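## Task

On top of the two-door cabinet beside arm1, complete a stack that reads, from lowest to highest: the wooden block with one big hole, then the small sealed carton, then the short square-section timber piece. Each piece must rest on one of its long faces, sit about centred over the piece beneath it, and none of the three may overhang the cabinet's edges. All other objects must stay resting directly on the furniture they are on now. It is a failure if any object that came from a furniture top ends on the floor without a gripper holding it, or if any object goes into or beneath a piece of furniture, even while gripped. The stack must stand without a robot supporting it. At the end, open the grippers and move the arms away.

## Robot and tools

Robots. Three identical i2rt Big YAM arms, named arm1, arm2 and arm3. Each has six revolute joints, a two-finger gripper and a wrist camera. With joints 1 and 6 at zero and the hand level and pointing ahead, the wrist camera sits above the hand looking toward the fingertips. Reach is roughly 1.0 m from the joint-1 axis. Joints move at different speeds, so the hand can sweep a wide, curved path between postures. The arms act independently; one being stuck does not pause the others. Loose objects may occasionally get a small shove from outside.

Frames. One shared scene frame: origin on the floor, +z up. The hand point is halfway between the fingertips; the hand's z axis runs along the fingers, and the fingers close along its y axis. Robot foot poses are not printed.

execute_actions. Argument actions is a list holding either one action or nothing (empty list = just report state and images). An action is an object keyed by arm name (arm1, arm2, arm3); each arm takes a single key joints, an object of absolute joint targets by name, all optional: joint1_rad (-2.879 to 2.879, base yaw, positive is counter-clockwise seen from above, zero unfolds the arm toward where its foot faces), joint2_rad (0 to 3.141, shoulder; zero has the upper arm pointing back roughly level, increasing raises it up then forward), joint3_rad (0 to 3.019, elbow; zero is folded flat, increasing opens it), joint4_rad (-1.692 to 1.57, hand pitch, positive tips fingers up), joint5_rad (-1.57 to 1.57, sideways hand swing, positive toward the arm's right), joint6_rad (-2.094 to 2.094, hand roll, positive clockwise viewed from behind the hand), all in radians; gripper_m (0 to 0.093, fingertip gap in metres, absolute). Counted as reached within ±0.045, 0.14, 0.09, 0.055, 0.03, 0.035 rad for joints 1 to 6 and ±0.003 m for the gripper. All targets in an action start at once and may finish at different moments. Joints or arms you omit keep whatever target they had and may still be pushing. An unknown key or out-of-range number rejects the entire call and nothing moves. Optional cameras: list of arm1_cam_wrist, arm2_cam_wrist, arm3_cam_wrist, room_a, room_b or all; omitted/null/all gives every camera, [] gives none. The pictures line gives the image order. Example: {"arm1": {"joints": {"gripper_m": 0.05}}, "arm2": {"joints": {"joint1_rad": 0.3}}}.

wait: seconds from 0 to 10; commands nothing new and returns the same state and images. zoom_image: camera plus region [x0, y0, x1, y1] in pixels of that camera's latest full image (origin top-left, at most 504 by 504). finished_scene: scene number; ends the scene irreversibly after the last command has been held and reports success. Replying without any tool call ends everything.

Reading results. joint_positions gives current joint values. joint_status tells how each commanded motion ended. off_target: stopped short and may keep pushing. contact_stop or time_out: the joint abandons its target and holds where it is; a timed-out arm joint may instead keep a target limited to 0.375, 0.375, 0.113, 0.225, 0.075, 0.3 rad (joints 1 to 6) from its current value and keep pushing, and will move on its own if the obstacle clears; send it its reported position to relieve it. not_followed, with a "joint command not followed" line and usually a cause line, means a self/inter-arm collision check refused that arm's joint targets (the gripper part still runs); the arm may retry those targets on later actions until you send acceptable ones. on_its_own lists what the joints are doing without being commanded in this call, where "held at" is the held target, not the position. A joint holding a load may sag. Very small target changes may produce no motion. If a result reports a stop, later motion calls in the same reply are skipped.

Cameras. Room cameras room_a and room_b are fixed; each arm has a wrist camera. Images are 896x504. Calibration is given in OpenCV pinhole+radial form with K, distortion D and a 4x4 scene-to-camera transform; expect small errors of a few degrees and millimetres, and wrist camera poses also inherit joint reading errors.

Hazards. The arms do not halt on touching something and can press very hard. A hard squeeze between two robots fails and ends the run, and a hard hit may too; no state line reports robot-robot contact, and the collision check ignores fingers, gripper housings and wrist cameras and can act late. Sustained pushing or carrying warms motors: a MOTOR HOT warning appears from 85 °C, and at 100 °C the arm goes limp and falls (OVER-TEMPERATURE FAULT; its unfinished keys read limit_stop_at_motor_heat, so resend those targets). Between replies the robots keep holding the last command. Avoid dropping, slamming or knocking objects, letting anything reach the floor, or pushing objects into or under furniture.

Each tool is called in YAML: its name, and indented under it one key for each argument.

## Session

execute_actions:
  actions: []

Scene clock: 0.00 s.
arm1.joint_positions: joint1_rad=+0.871 joint2_rad=+0.320 joint3_rad=+1.699 joint4_rad=-1.535 joint5_rad=+0.035 joint6_rad=-0.015 gripper_m=+0.095
arm1.joint_status: not commanded
arm1.hand: x=+0.1931 y=+0.9471 z=+1.4867 quat_wxyz=(+0.138, +0.739, +0.181, -0.633) (m; scene frame)
arm2.joint_positions: joint1_rad=-0.582 joint2_rad=+0.349 joint3_rad=+1.703 joint4_rad=-1.213 joint5_rad=+0.272 joint6_rad=-0.074 gripper_m=+0.094
arm2.joint_status: not commanded
arm2.hand: x=-0.1070 y=+0.1342 z=+1.5948 quat_wxyz=(-0.460, +0.534, -0.388, -0.594) (m; scene frame)
arm3.joint_positions: joint1_rad=+0.668 joint2_rad=+0.445 joint3_rad=+1.713 joint4_rad=-1.479 joint5_rad=-0.181 joint6_rad=-0.236 gripper_m=+0.094
arm3.joint_status: not commanded
arm3.hand: x=-0.0366 y=-0.9752 z=+1.4556 quat_wxyz=(-0.584, +0.432, -0.645, -0.239) (m; scene frame)
pictures: arm1_cam_wrist, arm2_cam_wrist, arm3_cam_wrist, room_a, room_b
camera_calibration (this result's frames):
arm1_cam_wrist: T_world_to_cam=[[-0.44775, 0.892951, 0.0464623, -0.830778], [0.606907, 0.341657, -0.717589, 0.637966], [-0.656646, -0.293102, -0.694915, 1.55716], [0, 0, 0, 1]] pos_world=[0.263338, 0.980286, 1.57849]
arm2_cam_wrist: T_world_to_cam=[[0.960015, 0.279733, 0.0110174, 0.0490826], [0.142179, -0.453286, -0.879953, 1.48239], [-0.241158, 0.846334, -0.474934, 0.74388], [0, 0, 0, 1]] pos_world=[-0.0784926, 0.0286472, 1.65719]
arm3_cam_wrist: T_world_to_cam=[[0.841348, -0.500781, 0.203353, -0.755661], [-0.26902, -0.714316, -0.64605, 0.236431], [0.468788, 0.488846, -0.735708, 1.69344], [0, 0, 0, 1]] pos_world=[-0.0944851, -1.03737, 1.55229]
Images, in order (width x height): arm1_cam_wrist 896x504, arm2_cam_wrist 896x504, arm3_cam_wrist 896x504, room_a 896x504, room_b 896x504.

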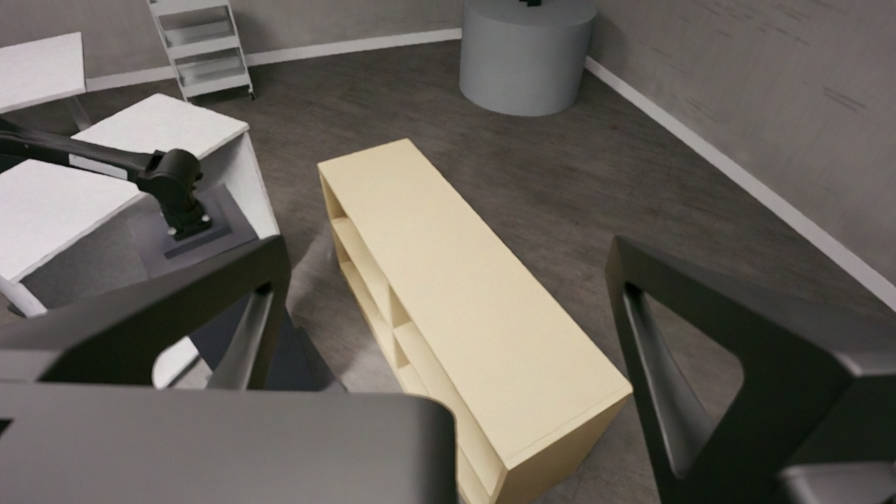

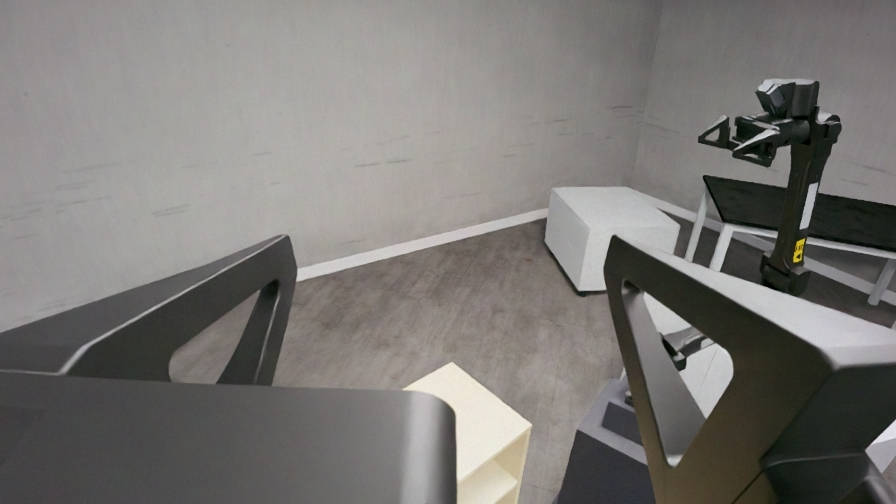

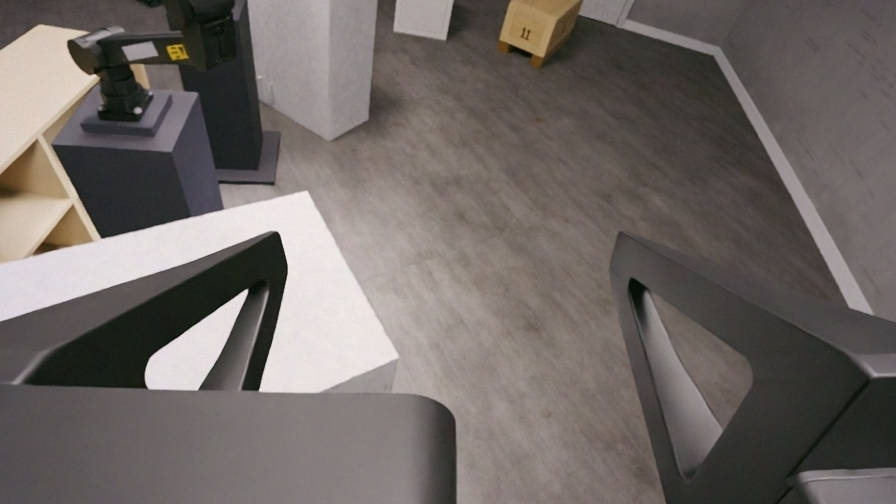

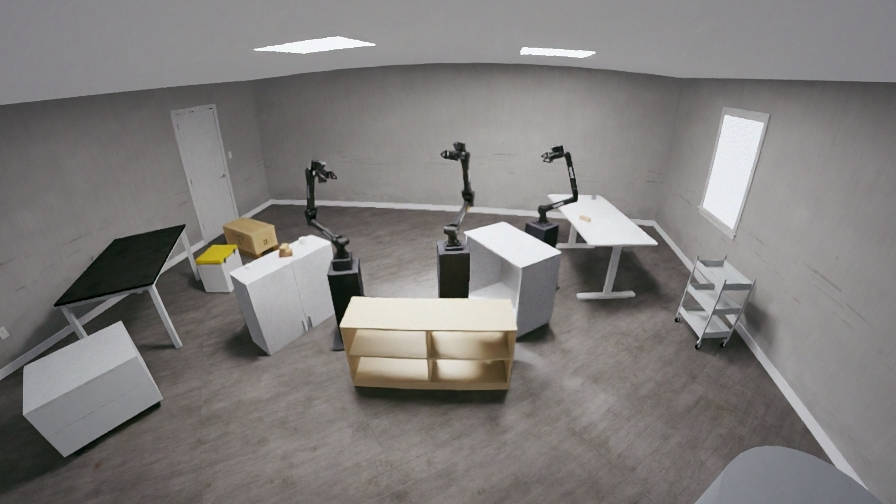

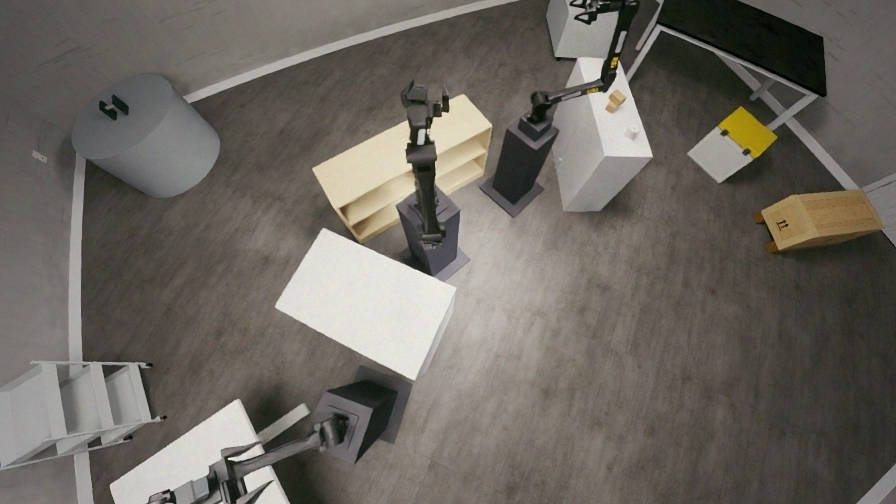

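execute_actions:
  actions: []

Scene clock: 24.67 s.
arm1.joint_positions: joint1_rad=+0.871 joint2_rad=+0.320 joint3_rad=+1.699 joint4_rad=-1.535 joint5_rad=+0.035 joint6_rad=-0.015 gripper_m=+0.095
arm1.joint_status: not commanded
arm1.hand: x=+0.1931 y=+0.9471 z=+1.4867 quat_wxyz=(+0.138, +0.739, +0.181, -0.633) (m; scene frame)
arm2.joint_positions: joint1_rad=-0.582 joint2_rad=+0.349 joint3_rad=+1.703 joint4_rad=-1.213 joint5_rad=+0.272 joint6_rad=-0.074 gripper_m=+0.094
arm2.joint_status: not commanded
arm2.hand: x=-0.1070 y=+0.1342 z=+1.5948 quat_wxyz=(-0.460, +0.534, -0.388, -0.594) (m; scene frame)
arm3.joint_positions: joint1_rad=+0.668 joint2_rad=+0.445 joint3_rad=+1.713 joint4_rad=-1.479 joint5_rad=-0.181 joint6_rad=-0.236 gripper_m=+0.094
arm3.joint_status: not commanded
arm3.hand: x=-0.0366 y=-0.9752 z=+1.4556 quat_wxyz=(-0.584, +0.432, -0.645, -0.239) (m; scene frame)
pictures: arm1_cam_wrist, arm2_cam_wrist, arm3_cam_wrist, room_a, room_b
camera_calibration (this result's frames):
arm1_cam_wrist: T_world_to_cam=[[-0.44775, 0.892951, 0.0464623, -0.830778], [0.606907, 0.341657, -0.717589, 0.637966], [-0.656646, -0.293102, -0.694915, 1.55716], [0, 0, 0, 1]] pos_world=[0.263338, 0.980286, 1.57849]
arm2_cam_wrist: T_world_to_cam=[[0.960015, 0.279733, 0.0110174, 0.0490826], [0.142179, -0.453286, -0.879953, 1.48239], [-0.241158, 0.846334, -0.474934, 0.74388], [0, 0, 0, 1]] pos_world=[-0.0784926, 0.0286472, 1.65719]
arm3_cam_wrist: T_world_to_cam=[[0.841348, -0.500781, 0.203353, -0.755661], [-0.26902, -0.714316, -0.64605, 0.236431], [0.468788, 0.488846, -0.735708, 1.69344], [0, 0, 0, 1]] pos_world=[-0.0944851, -1.03737, 1.55229]
Images, in order (width x height): arm1_cam_wrist 896x504, arm2_cam_wrist 896x504, arm3_cam_wrist 896x504, room_a 896x504, room_b 896x504.

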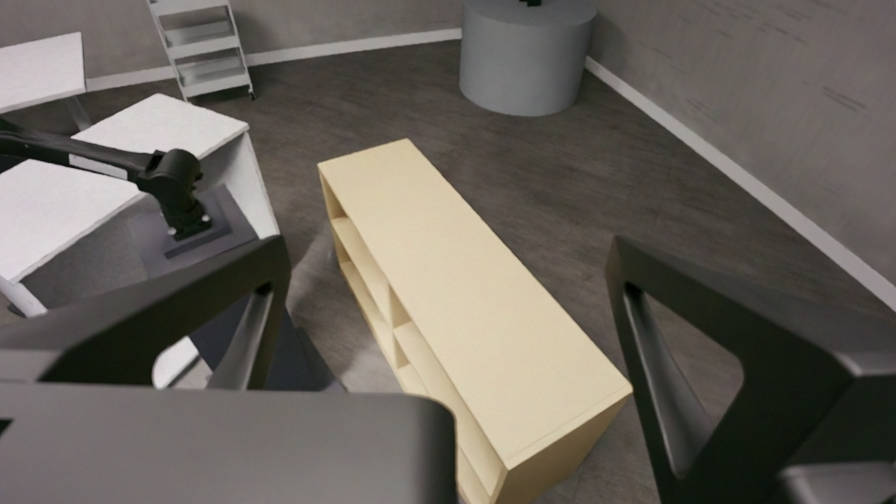

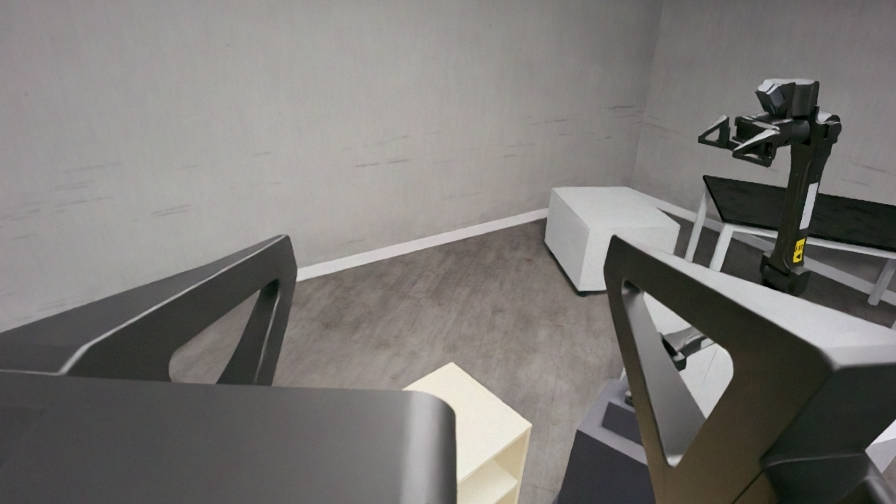

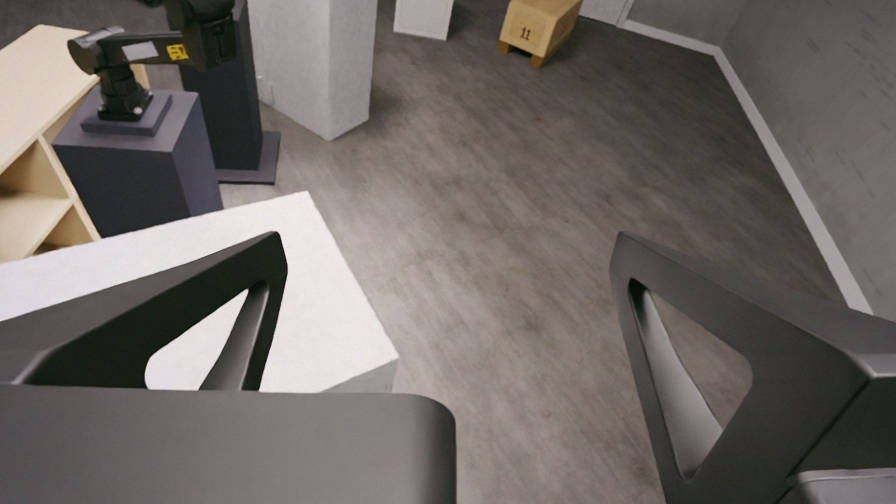

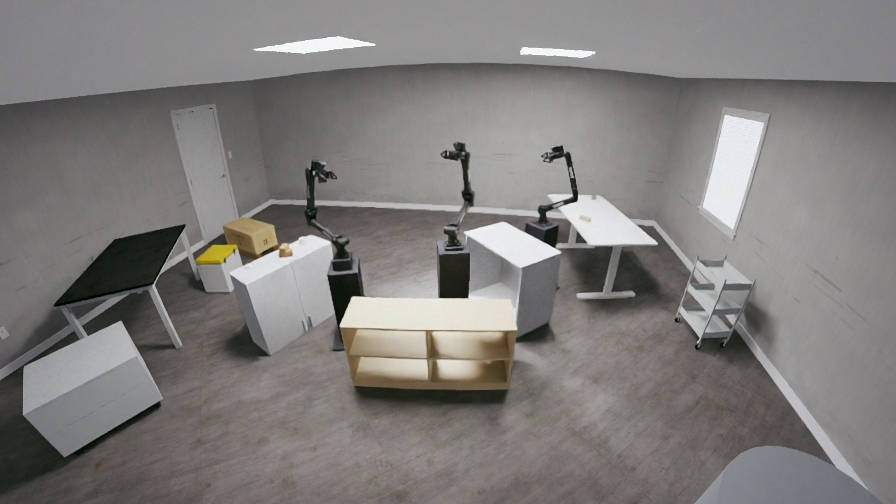

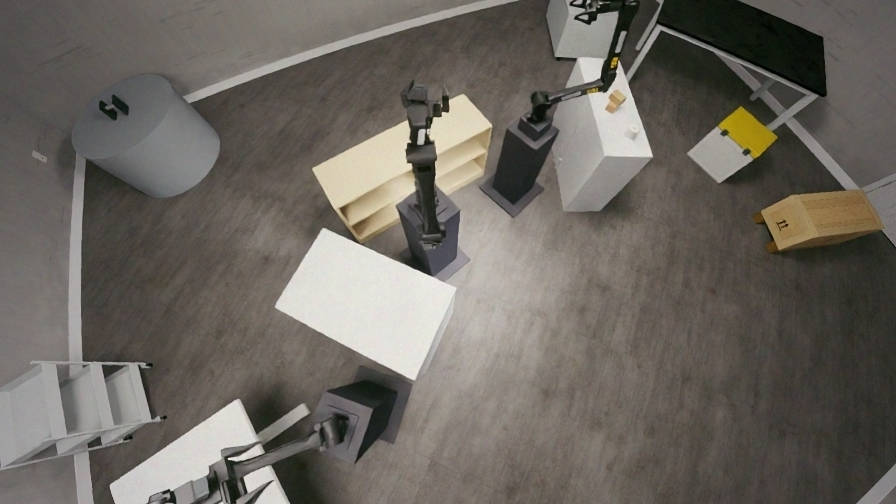

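zoom_image:
  camera: "room_b"
  region: [560, 50, 680, 160]

zoom_image:
  camera: "room_a"
  region: [230, 220, 350, 290]

zoom_image:
  camera: "room_a"
  region: [540, 180, 660, 250]

Region (560, 50, 680, 160) of room_b's 896x504 image, scaled by 4.200, with more detail than that image has; it fills the top 462 rows of this view, and the rest is white.

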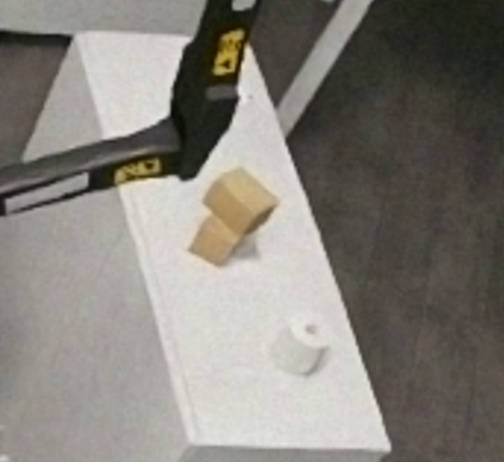

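Region (230, 220, 350, 290) of room_a's 896x504 image, scaled by 4.200, with more detail than that image has; it fills the top 294 rows of this view, and the rest is white.

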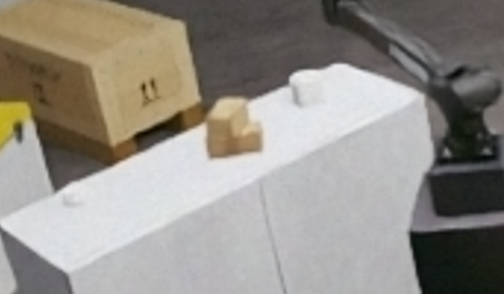

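Region (540, 180, 660, 250) of room_a's 896x504 image, scaled by 4.200, with more detail than that image has; it fills the top 294 rows of this view, and the rest is white.

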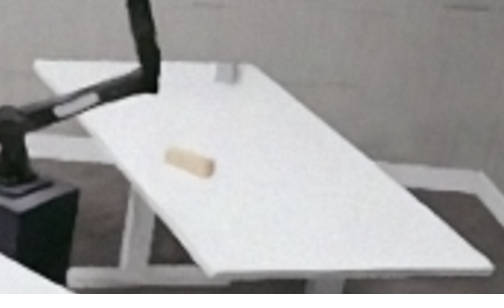

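execute_actions:
  actions:
    - {"arm1": {"joints": {"joint1_rad": -2.008, "joint2_rad": 1.36, "joint3_rad": 1.6, "joint4_rad": -1.4, "joint5_rad": 0.0, "joint6_rad": 0.0}}, "arm3": {"joints": {"joint1_rad": -2.1, "joint2_rad": 1.39, "joint3_rad": 1.36, "joint4_rad": -1.13, "joint5_rad": 0.0, "joint6_rad": 0.0}}}
  cameras: ["arm1_cam_wrist", "arm3_cam_wrist", "room_b"]

Scene clock: 68.13 s.
arm1.joint_positions: joint1_rad=-2.012 joint2_rad=+1.383 joint3_rad=+1.578 joint4_rad=-1.408 joint5_rad=-0.001 joint6_rad=-0.013 gripper_m=+0.095
arm1.joint_status: all done
arm1.hand: x=+0.5466 y=+1.2689 z=+1.1977 quat_wxyz=(-0.168, +0.366, -0.913, -0.067) (m; scene frame)
arm2.joint_positions: joint1_rad=-0.582 joint2_rad=+0.349 joint3_rad=+1.703 joint4_rad=-1.213 joint5_rad=+0.272 joint6_rad=-0.074 gripper_m=+0.094
arm2.joint_status: not commanded
arm2.hand: x=-0.1070 y=+0.1342 z=+1.5948 quat_wxyz=(-0.460, +0.534, -0.388, -0.594) (m; scene frame)
arm3.joint_positions: joint1_rad=-2.103 joint2_rad=+1.406 joint3_rad=+1.333 joint4_rad=-1.139 joint5_rad=+0.000 joint6_rad=-0.010 gripper_m=+0.094
arm3.joint_status: all done
arm3.hand: x=-0.2505 y=-1.4943 z=+1.0438 quat_wxyz=(-0.099, -0.819, -0.545, +0.148) (m; scene frame)
pictures: arm1_cam_wrist, arm3_cam_wrist, room_b
camera_calibration (this result's frames):
arm1_cam_wrist: T_world_to_cam=[[0.706231, -0.707947, 0.00690451, 0.501567], [-0.687995, -0.683962, 0.242608, 0.96518], [-0.167031, -0.176088, -0.9701, 1.59627], [0, 0, 0, 1]] pos_world=[0.576445, 1.29631, 1.31092]
arm3_cam_wrist: T_world_to_cam=[[-0.927607, 0.373449, -0.00899409, 0.332981], [0.356662, 0.892554, 0.275935, 1.13759], [0.111075, 0.252752, -0.961134, 1.53738], [0, 0, 0, 1]] pos_world=[-0.267625, -1.52829, 1.16672]
Images, in order (width x height): arm1_cam_wrist 896x504, arm3_cam_wrist 896x504, room_b 896x504.

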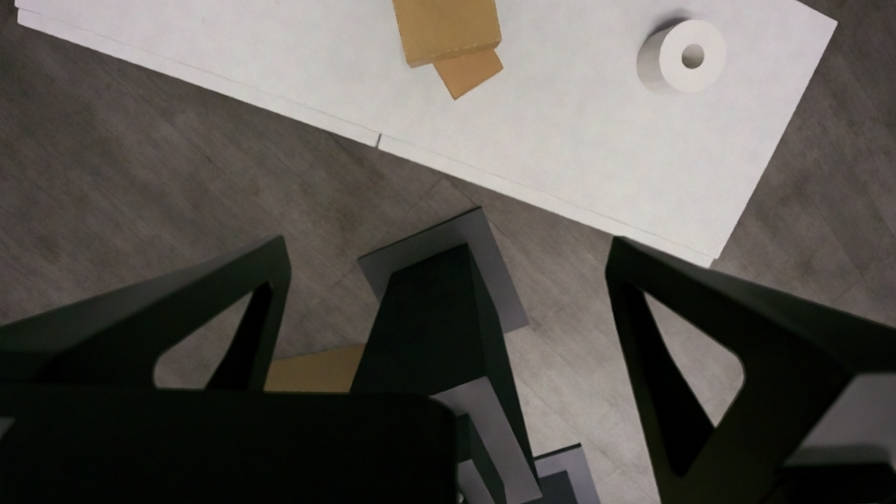

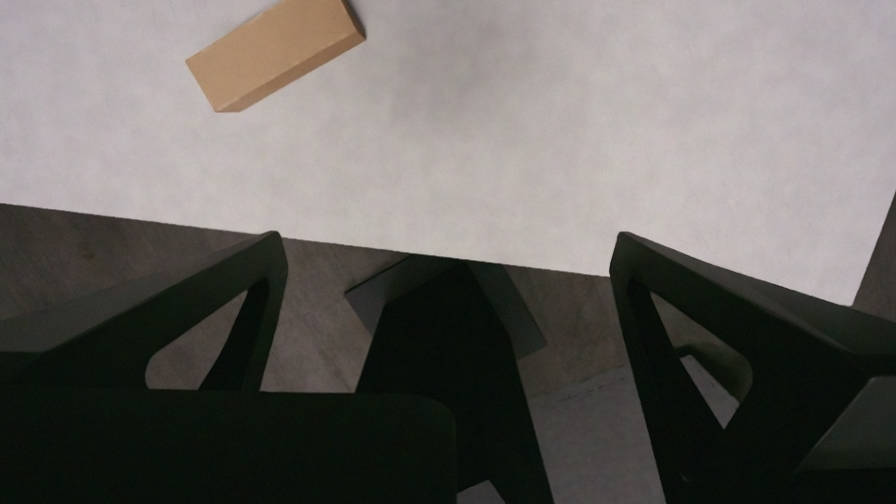

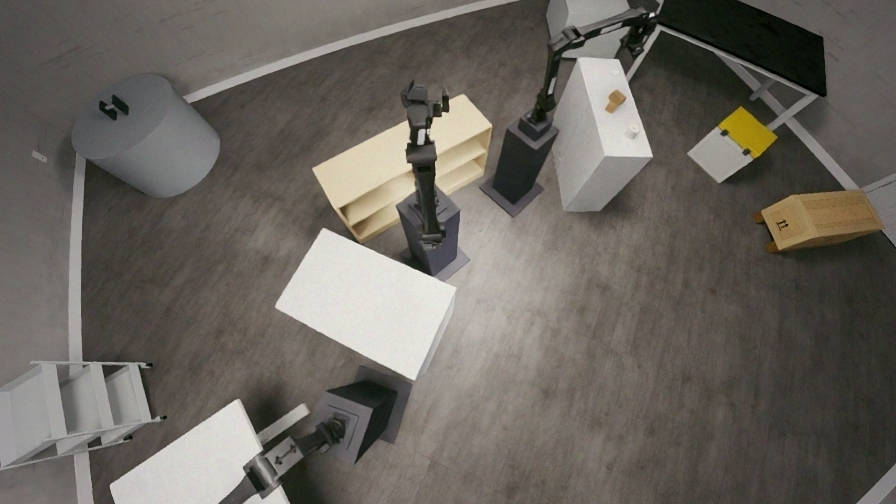

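zoom_image:
  camera: "arm1_cam_wrist"
  region: [340, 0, 560, 130]

zoom_image:
  camera: "arm3_cam_wrist"
  region: [150, 0, 410, 140]

Region (340, 0, 560, 130) of arm1_cam_wrist's 896x504 image, scaled by 2.291, with more detail than that image has; it fills the top 298 rows of this view, and the rest is white.

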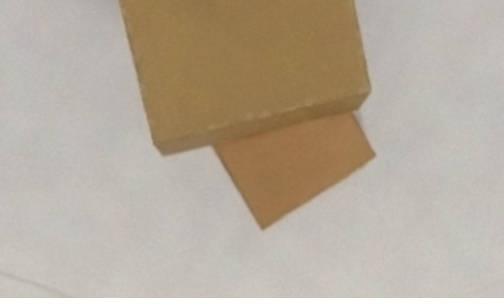

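Region (150, 0, 410, 140) of arm3_cam_wrist's 896x504 image, scaled by 1.938, with more detail than that image has; it fills the top 271 rows of this view, and the rest is white.

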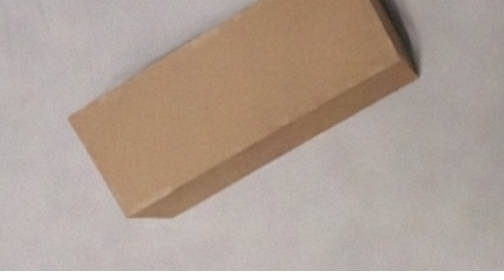

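execute_actions:
  actions:
    - {"arm1": {"joints": {"joint2_rad": 1.55, "joint3_rad": 1.825, "joint4_rad": -1.275}}, "arm3": {"joints": {"joint1_rad": -1.86, "joint2_rad": 1.72, "joint3_rad": 1.73, "joint4_rad": -1.29, "joint6_rad": 1.375}}}
  cameras: ["arm1_cam_wrist", "arm3_cam_wrist"]

Scene clock: 126.20 s.
arm1.joint_positions: joint1_rad=-2.012 joint2_rad=+1.549 joint3_rad=+1.763 joint4_rad=-1.292 joint5_rad=-0.001 joint6_rad=-0.013 gripper_m=+0.095
arm1.joint_status: all done
arm1.hand: x=+0.6142 y=+1.3318 z=+1.2145 quat_wxyz=(-0.230, +0.361, -0.899, -0.091) (m; scene frame)
arm2.joint_positions: joint1_rad=-0.582 joint2_rad=+0.349 joint3_rad=+1.703 joint4_rad=-1.213 joint5_rad=+0.272 joint6_rad=-0.074 gripper_m=+0.094
arm2.joint_status: not commanded
arm2.hand: x=-0.1070 y=+0.1342 z=+1.5948 quat_wxyz=(-0.460, +0.534, -0.388, -0.594) (m; scene frame)
arm3.joint_positions: joint1_rad=-1.852 joint2_rad=+1.740 joint3_rad=+1.670 joint4_rad=-1.278 joint5_rad=-0.001 joint6_rad=+1.362 gripper_m=+0.094
arm3.joint_status: all done
arm3.hand: x=-0.1459 y=-1.6216 z=+1.0134 quat_wxyz=(-0.110, -0.993, -0.027, +0.017) (m; scene frame)
pictures: arm1_cam_wrist, arm3_cam_wrist
camera_calibration (this result's frames):
arm1_cam_wrist: T_world_to_cam=[[0.705053, -0.709062, 0.0114467, 0.49493], [-0.70573, -0.699971, 0.109479, 1.24453], [-0.0696153, -0.0852669, -0.993923, 1.48306], [0, 0, 0, 1]] pos_world=[0.632597, 1.34853, 1.33213]
arm3_cam_wrist: T_world_to_cam=[[-0.0662986, 0.971287, -0.228486, 1.7948], [0.818053, 0.184023, 0.544907, -0.131951], [0.571308, -0.150787, -0.806765, 0.785031], [0, 0, 0, 1]] pos_world=[-0.221559, -1.60061, 1.11532]
Images, in order (width x height): arm1_cam_wrist 896x504, arm3_cam_wrist 896x504.

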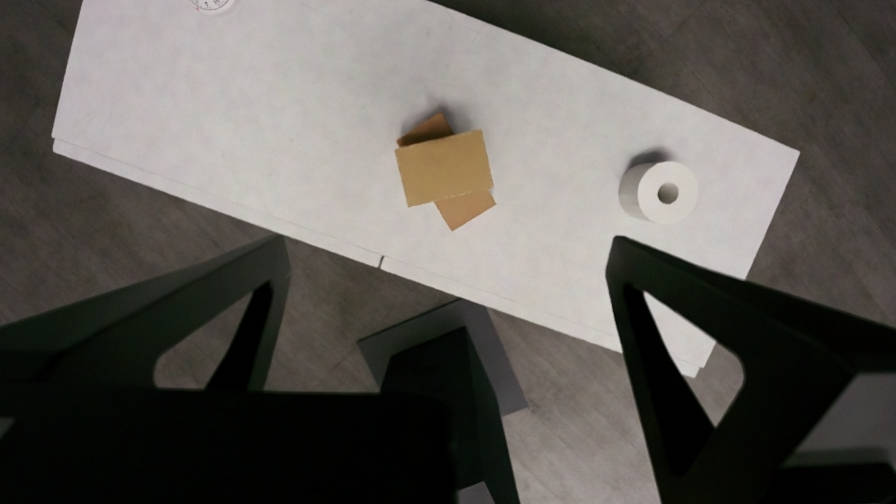

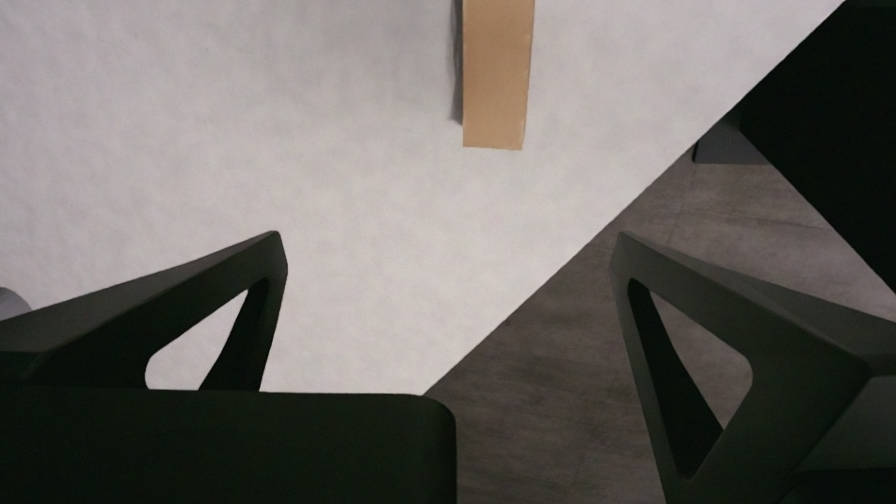

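zoom_image:
  camera: "arm1_cam_wrist"
  region: [370, 90, 530, 250]

zoom_image:
  camera: "room_a"
  region: [265, 230, 315, 270]

zoom_image:
  camera: "room_b"
  region: [590, 75, 650, 125]

Region (370, 90, 530, 250) of arm1_cam_wrist's 896x504 image, scaled by 3.150, with more detail than that image has.

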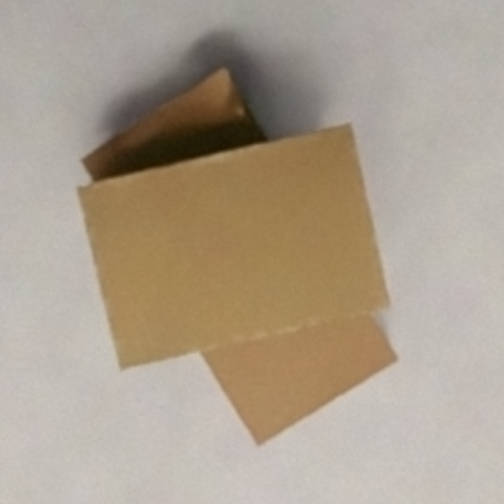

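This scene's latest camera images include none from room_a. They are from: arm1_cam_wrist, arm3_cam_wrist. Call execute_actions without "cameras", or with room_a in "cameras", to get its image.

This scene's latest camera images include none from room_b. They are from: arm1_cam_wrist, arm3_cam_wrist. Call execute_actions without "cameras", or with room_b in "cameras", to get its image.

zoom_image:
  camera: "arm3_cam_wrist"
  region: [400, 0, 600, 180]

Region (400, 0, 600, 180) of arm3_cam_wrist's 896x504 image, scaled by 2.520, with more detail than that image has; it fills the top 454 rows of this view, and the rest is white.

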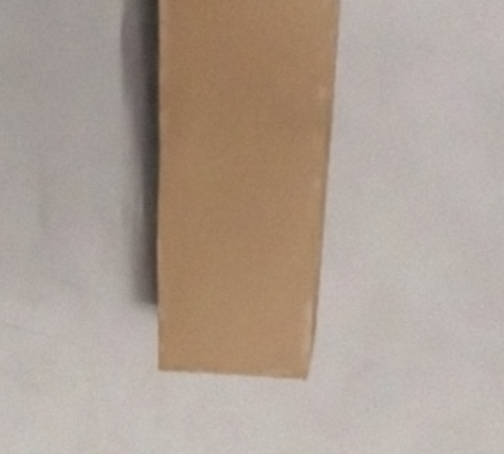

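execute_actions:
  actions:
    - {"arm3": {"joints": {"joint2_rad": 1.935, "joint3_rad": 1.605, "joint4_rad": -1.007, "joint6_rad": 1.345}}, "arm2": {"joints": {"joint1_rad": 1.884, "joint2_rad": 0.7, "joint3_rad": 1.3, "joint4_rad": -1.55, "joint5_rad": 0.0, "joint6_rad": -0.35}}}
  cameras: ["arm3_cam_wrist", "room_a", "room_b"]

Scene clock: 248.43 s.
arm1.joint_positions: joint1_rad=-2.012 joint2_rad=+1.549 joint3_rad=+1.763 joint4_rad=-1.292 joint5_rad=-0.001 joint6_rad=-0.013 gripper_m=+0.095
arm1.joint_status: not commanded
arm1.hand: x=+0.6142 y=+1.3318 z=+1.2145 quat_wxyz=(-0.230, +0.361, -0.899, -0.091) (m; scene frame)
arm2.joint_positions: joint1_rad=+1.876 joint2_rad=+0.696 joint3_rad=+1.274 joint4_rad=-1.540 joint5_rad=-0.001 joint6_rad=-0.338 gripper_m=+0.094
arm2.joint_status: all done
arm2.hand: x=-0.1724 y=-0.1337 z=+1.2986 quat_wxyz=(+0.159, +0.598, +0.742, -0.258) (m; scene frame)
arm3.joint_positions: joint1_rad=-1.852 joint2_rad=+1.948 joint3_rad=+1.578 joint4_rad=-1.023 joint5_rad=-0.001 joint6_rad=+1.357 gripper_m=+0.094
arm3.joint_status: all done
arm3.hand: x=-0.1507 y=-1.6577 z=+0.8655 quat_wxyz=(-0.089, -0.996, -0.029, +0.013) (m; scene frame)
pictures: arm3_cam_wrist, room_a, room_b
camera_calibration (this result's frames):
arm3_cam_wrist: T_world_to_cam=[[-0.0704653, 0.979865, -0.186813, 1.77331], [0.814001, 0.164733, 0.557014, -0.0838732], [0.576573, -0.112816, -0.80922, 0.728924], [0, 0, 0, 1]] pos_world=[-0.227048, -1.64156, 0.967855]
Images, in order (width x height): arm3_cam_wrist 896x504, room_a 896x504, room_b 896x504.

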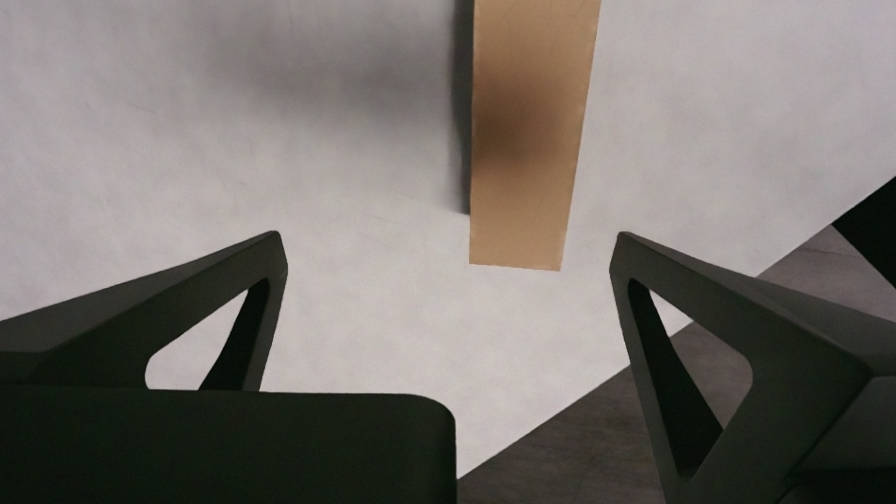

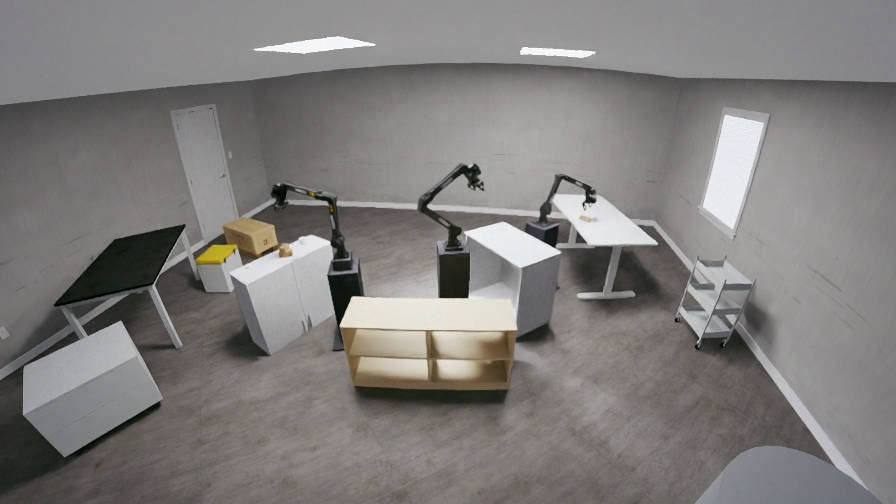

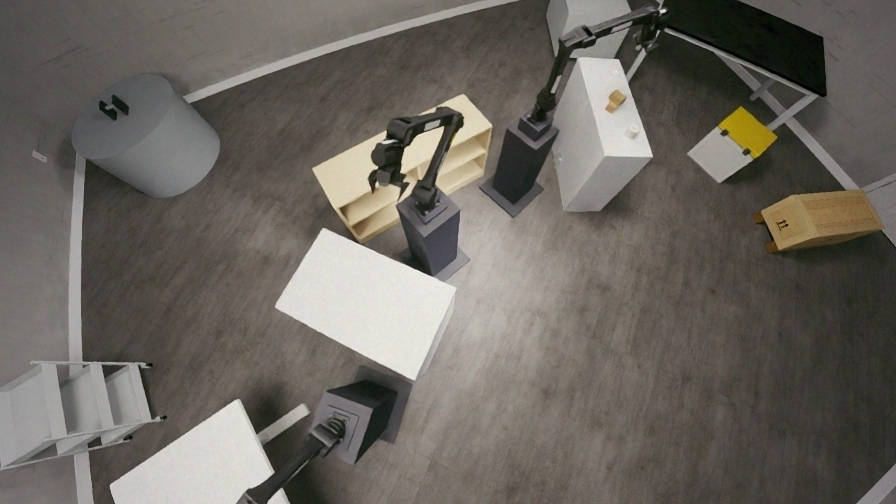

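execute_actions:
  actions:
    - {"arm3": {"joints": {"joint2_rad": 2.117}}}
  cameras: ["arm3_cam_wrist", "room_a"]

zoom_image:
  camera: "room_a"
  region: [260, 225, 320, 270]

Scene clock: 268.10 s.
arm1.joint_positions: joint1_rad=-2.012 joint2_rad=+1.549 joint3_rad=+1.763 joint4_rad=-1.292 joint5_rad=-0.001 joint6_rad=-0.013 gripper_m=+0.095
arm1.joint_status: not commanded
arm1.hand: x=+0.6142 y=+1.3318 z=+1.2145 quat_wxyz=(-0.230, +0.361, -0.899, -0.091) (m; scene frame)
arm2.joint_positions: joint1_rad=+1.876 joint2_rad=+0.696 joint3_rad=+1.274 joint4_rad=-1.540 joint5_rad=-0.001 joint6_rad=-0.338 gripper_m=+0.094
arm2.joint_status: not commanded
arm2.hand: x=-0.1724 y=-0.1337 z=+1.2986 quat_wxyz=(+0.159, +0.598, +0.742, -0.258) (m; scene frame)
arm3.joint_positions: joint1_rad=-1.852 joint2_rad=+2.136 joint3_rad=+1.578 joint4_rad=-1.019 joint5_rad=-0.001 joint6_rad=+1.357 gripper_m=+0.094
arm3.joint_status: all done
arm3.hand: x=-0.1471 y=-1.6385 z=+0.7538 quat_wxyz=(+0.002, -1.000, -0.030, -0.003) (m; scene frame)
pictures: arm3_cam_wrist, room_a
camera_calibration (this result's frames):
arm3_cam_wrist: T_world_to_cam=[[-0.0690595, 0.997578, -0.00826948, 1.62859], [0.797433, 0.060181, 0.600399, -0.234175], [0.599442, 0.0348688, -0.799658, 0.876764], [0, 0, 0, 1]] pos_world=[-0.226361, -1.64112, 0.855177]
Images, in order (width x height): arm3_cam_wrist 896x504, room_a 896x504.

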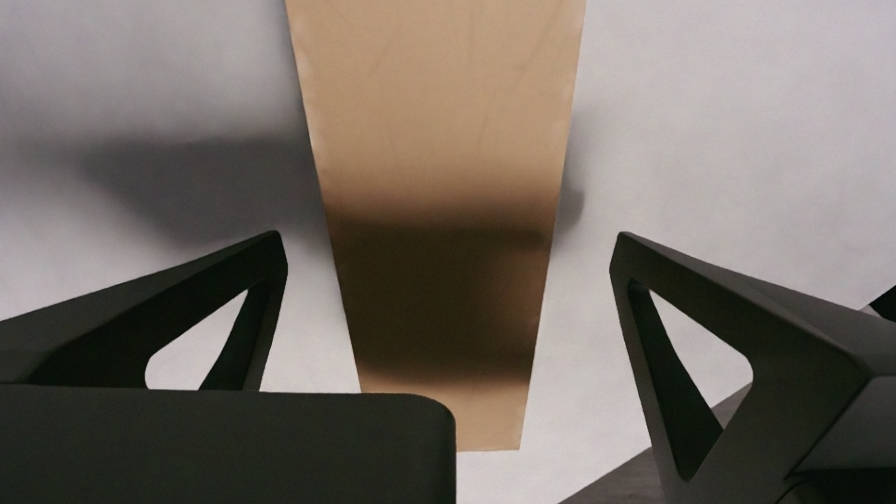

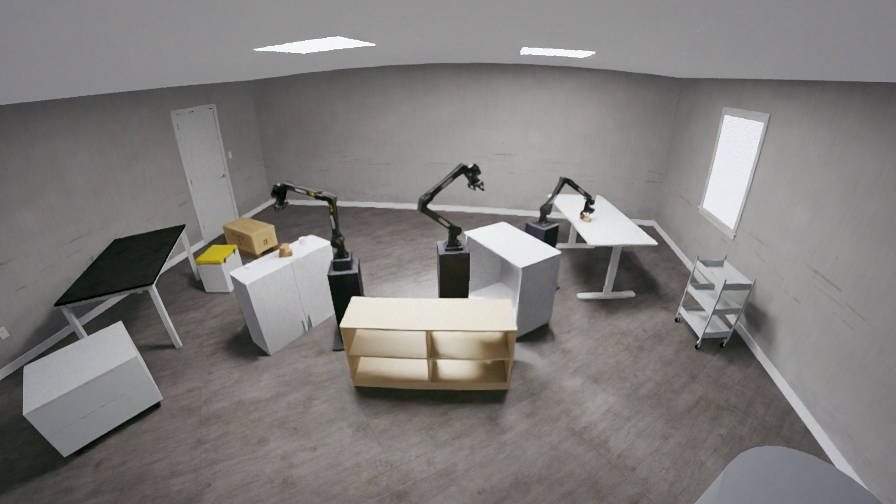

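Region (260, 225, 320, 270) of room_a's 896x504 image, scaled by 8.400, with more detail than that image has; it fills the top 378 rows of this view, and the rest is white.

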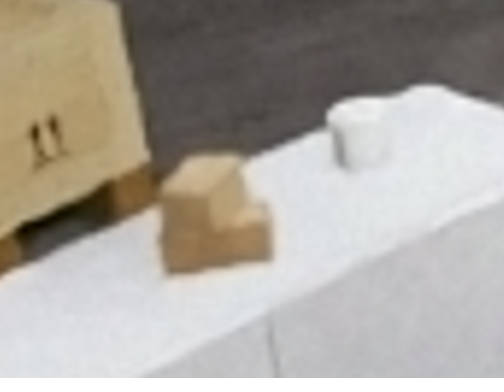

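execute_actions:
  actions:
    - {"arm3": {"joints": {"gripper_m": 0.03}}}
  cameras: ["arm3_cam_wrist"]

Scene clock: 272.20 s.
arm1.joint_positions: joint1_rad=-2.012 joint2_rad=+1.549 joint3_rad=+1.763 joint4_rad=-1.292 joint5_rad=-0.001 joint6_rad=-0.013 gripper_m=+0.095
arm1.joint_status: not commanded
arm1.hand: x=+0.6142 y=+1.3318 z=+1.2145 quat_wxyz=(-0.230, +0.361, -0.899, -0.091) (m; scene frame)
arm2.joint_positions: joint1_rad=+1.876 joint2_rad=+0.696 joint3_rad=+1.274 joint4_rad=-1.540 joint5_rad=-0.001 joint6_rad=-0.338 gripper_m=+0.094
arm2.joint_status: not commanded
arm2.hand: x=-0.1724 y=-0.1337 z=+1.2986 quat_wxyz=(+0.159, +0.598, +0.742, -0.258) (m; scene frame)
arm3.joint_positions: joint1_rad=-1.852 joint2_rad=+2.136 joint3_rad=+1.578 joint4_rad=-1.018 joint5_rad=+0.000 joint6_rad=+1.356 gripper_m=+0.045
arm3.joint_status: gripper_m off_target (ended at +0.045, target +0.030)
arm3.hand: x=-0.1472 y=-1.6387 z=+0.7538 quat_wxyz=(+0.001, -1.000, -0.030, -0.003) (m; scene frame)
pictures: arm3_cam_wrist
camera_calibration (this result's frames):
arm3_cam_wrist: T_world_to_cam=[[-0.0698223, 0.997519, -0.00893373, 1.62905], [0.797682, 0.0612077, 0.599964, -0.232042], [0.599023, 0.0347646, -0.799977, 0.876833], [0, 0, 0, 1]] pos_world=[-0.226403, -1.64129, 0.855217]
Images, in order (width x height): arm3_cam_wrist 896x504.

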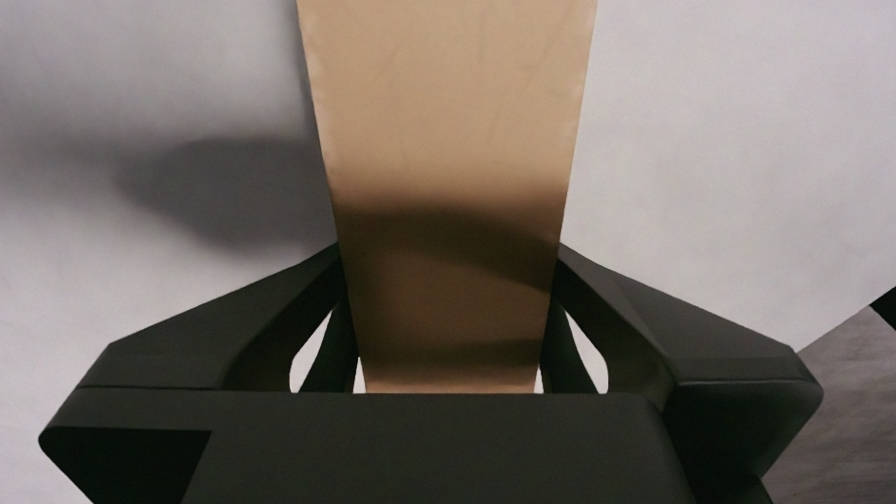

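execute_actions:
  actions:
    - {"arm3": {"joints": {"joint2_rad": 1.8}}}
  cameras: ["arm3_cam_wrist"]

execute_actions:
  actions:
    - {"arm3": {"joints": {"joint1_rad": 1.673, "joint6_rad": 0.0}}}
  cameras: ["arm3_cam_wrist", "room_b"]

Scene clock: 283.00 s.
arm1.joint_positions: joint1_rad=-2.012 joint2_rad=+1.549 joint3_rad=+1.763 joint4_rad=-1.292 joint5_rad=-0.001 joint6_rad=-0.013 gripper_m=+0.095
arm1.joint_status: not commanded
arm1.hand: x=+0.6142 y=+1.3318 z=+1.2145 quat_wxyz=(-0.230, +0.361, -0.899, -0.091) (m; scene frame)
arm2.joint_positions: joint1_rad=+1.876 joint2_rad=+0.696 joint3_rad=+1.274 joint4_rad=-1.540 joint5_rad=-0.001 joint6_rad=-0.338 gripper_m=+0.094
arm2.joint_status: not commanded
arm2.hand: x=-0.1724 y=-0.1337 z=+1.2986 quat_wxyz=(+0.159, +0.598, +0.742, -0.258) (m; scene frame)
arm3.joint_positions: joint1_rad=-1.852 joint2_rad=+1.825 joint3_rad=+1.578 joint4_rad=-1.018 joint5_rad=+0.000 joint6_rad=+1.356 gripper_m=+0.045
arm3.joint_status: all done
arm3.hand: x=-0.1516 y=-1.6605 z=+0.9396 quat_wxyz=(-0.150, -0.988, -0.030, +0.025) (m; scene frame)
pictures: arm3_cam_wrist
camera_calibration (this result's frames):
arm3_cam_wrist: T_world_to_cam=[[-0.0757528, 0.948979, -0.306104, 1.84988], [0.82473, 0.23217, 0.515671, 0.0285316], [0.560429, -0.213389, -0.80024, 0.611183], [0, 0, 0, 1]] pos_world=[-0.225922, -1.6317, 1.04063]
Images, in order (width x height): arm3_cam_wrist 896x504.

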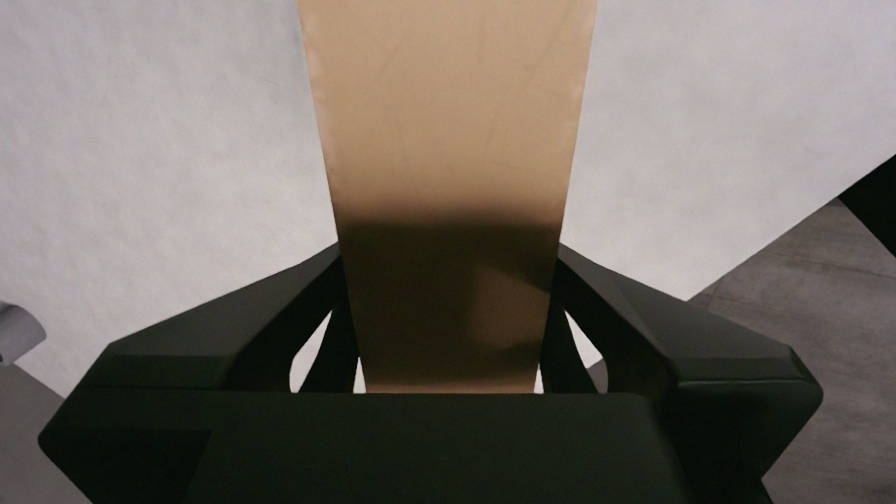

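Scene clock: 285.93 s.
arm1.joint_positions: joint1_rad=-2.012 joint2_rad=+1.549 joint3_rad=+1.763 joint4_rad=-1.292 joint5_rad=-0.001 joint6_rad=-0.013 gripper_m=+0.095
arm1.joint_status: not commanded
arm1.hand: x=+0.6142 y=+1.3318 z=+1.2145 quat_wxyz=(-0.230, +0.361, -0.899, -0.091) (m; scene frame)
arm2.joint_positions: joint1_rad=+1.876 joint2_rad=+0.696 joint3_rad=+1.274 joint4_rad=-1.540 joint5_rad=-0.001 joint6_rad=-0.338 gripper_m=+0.094
arm2.joint_status: not commanded
arm2.hand: x=-0.1724 y=-0.1337 z=+1.2986 quat_wxyz=(+0.159, +0.598, +0.742, -0.258) (m; scene frame)
arm3.joint_positions: joint1_rad=+1.684 joint2_rad=+1.825 joint3_rad=+1.578 joint4_rad=-1.012 joint5_rad=-0.002 joint6_rad=+0.010 gripper_m=+0.045
arm3.joint_status: all done
arm3.hand: x=-0.2037 y=-0.4300 z=+0.9379 quat_wxyz=(-0.095, +0.774, -0.614, -0.121) (m; scene frame)
pictures: arm3_cam_wrist, room_b
camera_calibration (this result's frames):
arm3_cam_wrist: T_world_to_cam=[[0.970631, 0.240412, -0.00880803, 0.307333], [0.230316, -0.918045, 0.32272, -0.648056], [0.0694996, -0.315271, -0.946453, 0.894873], [0, 0, 0, 1]] pos_world=[-0.211243, -0.386703, 1.0588]
Images, in order (width x height): arm3_cam_wrist 896x504, room_b 896x504.

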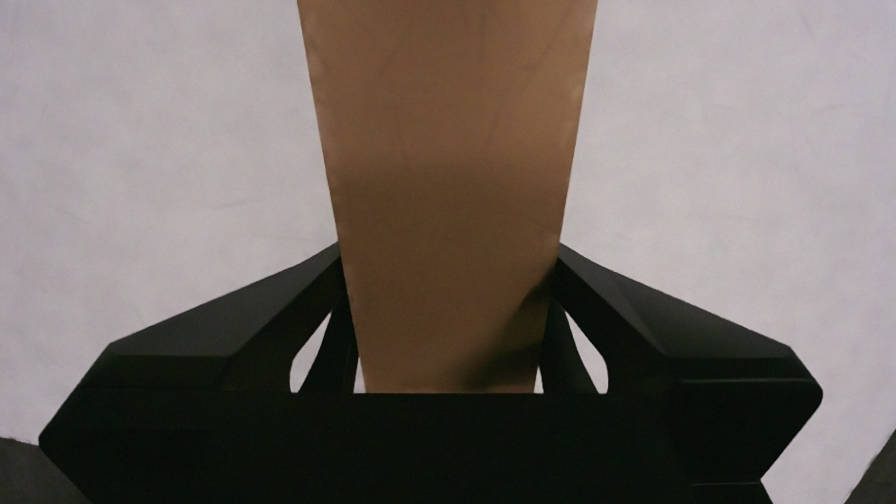

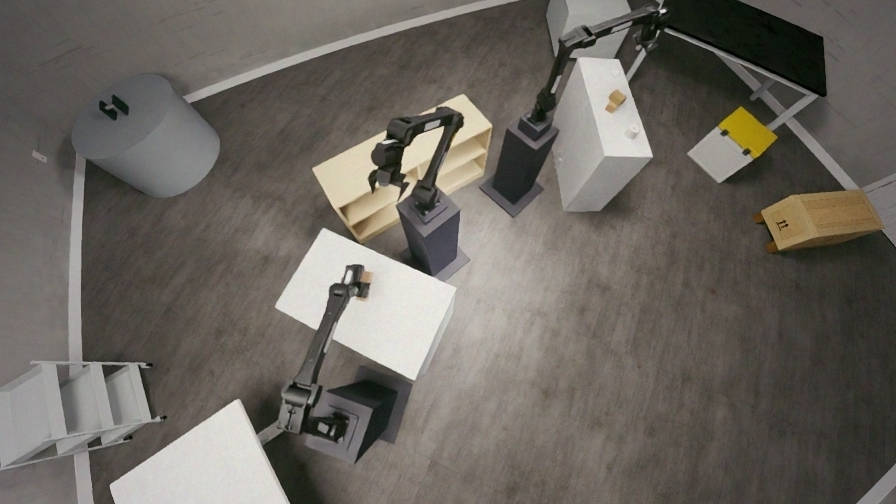

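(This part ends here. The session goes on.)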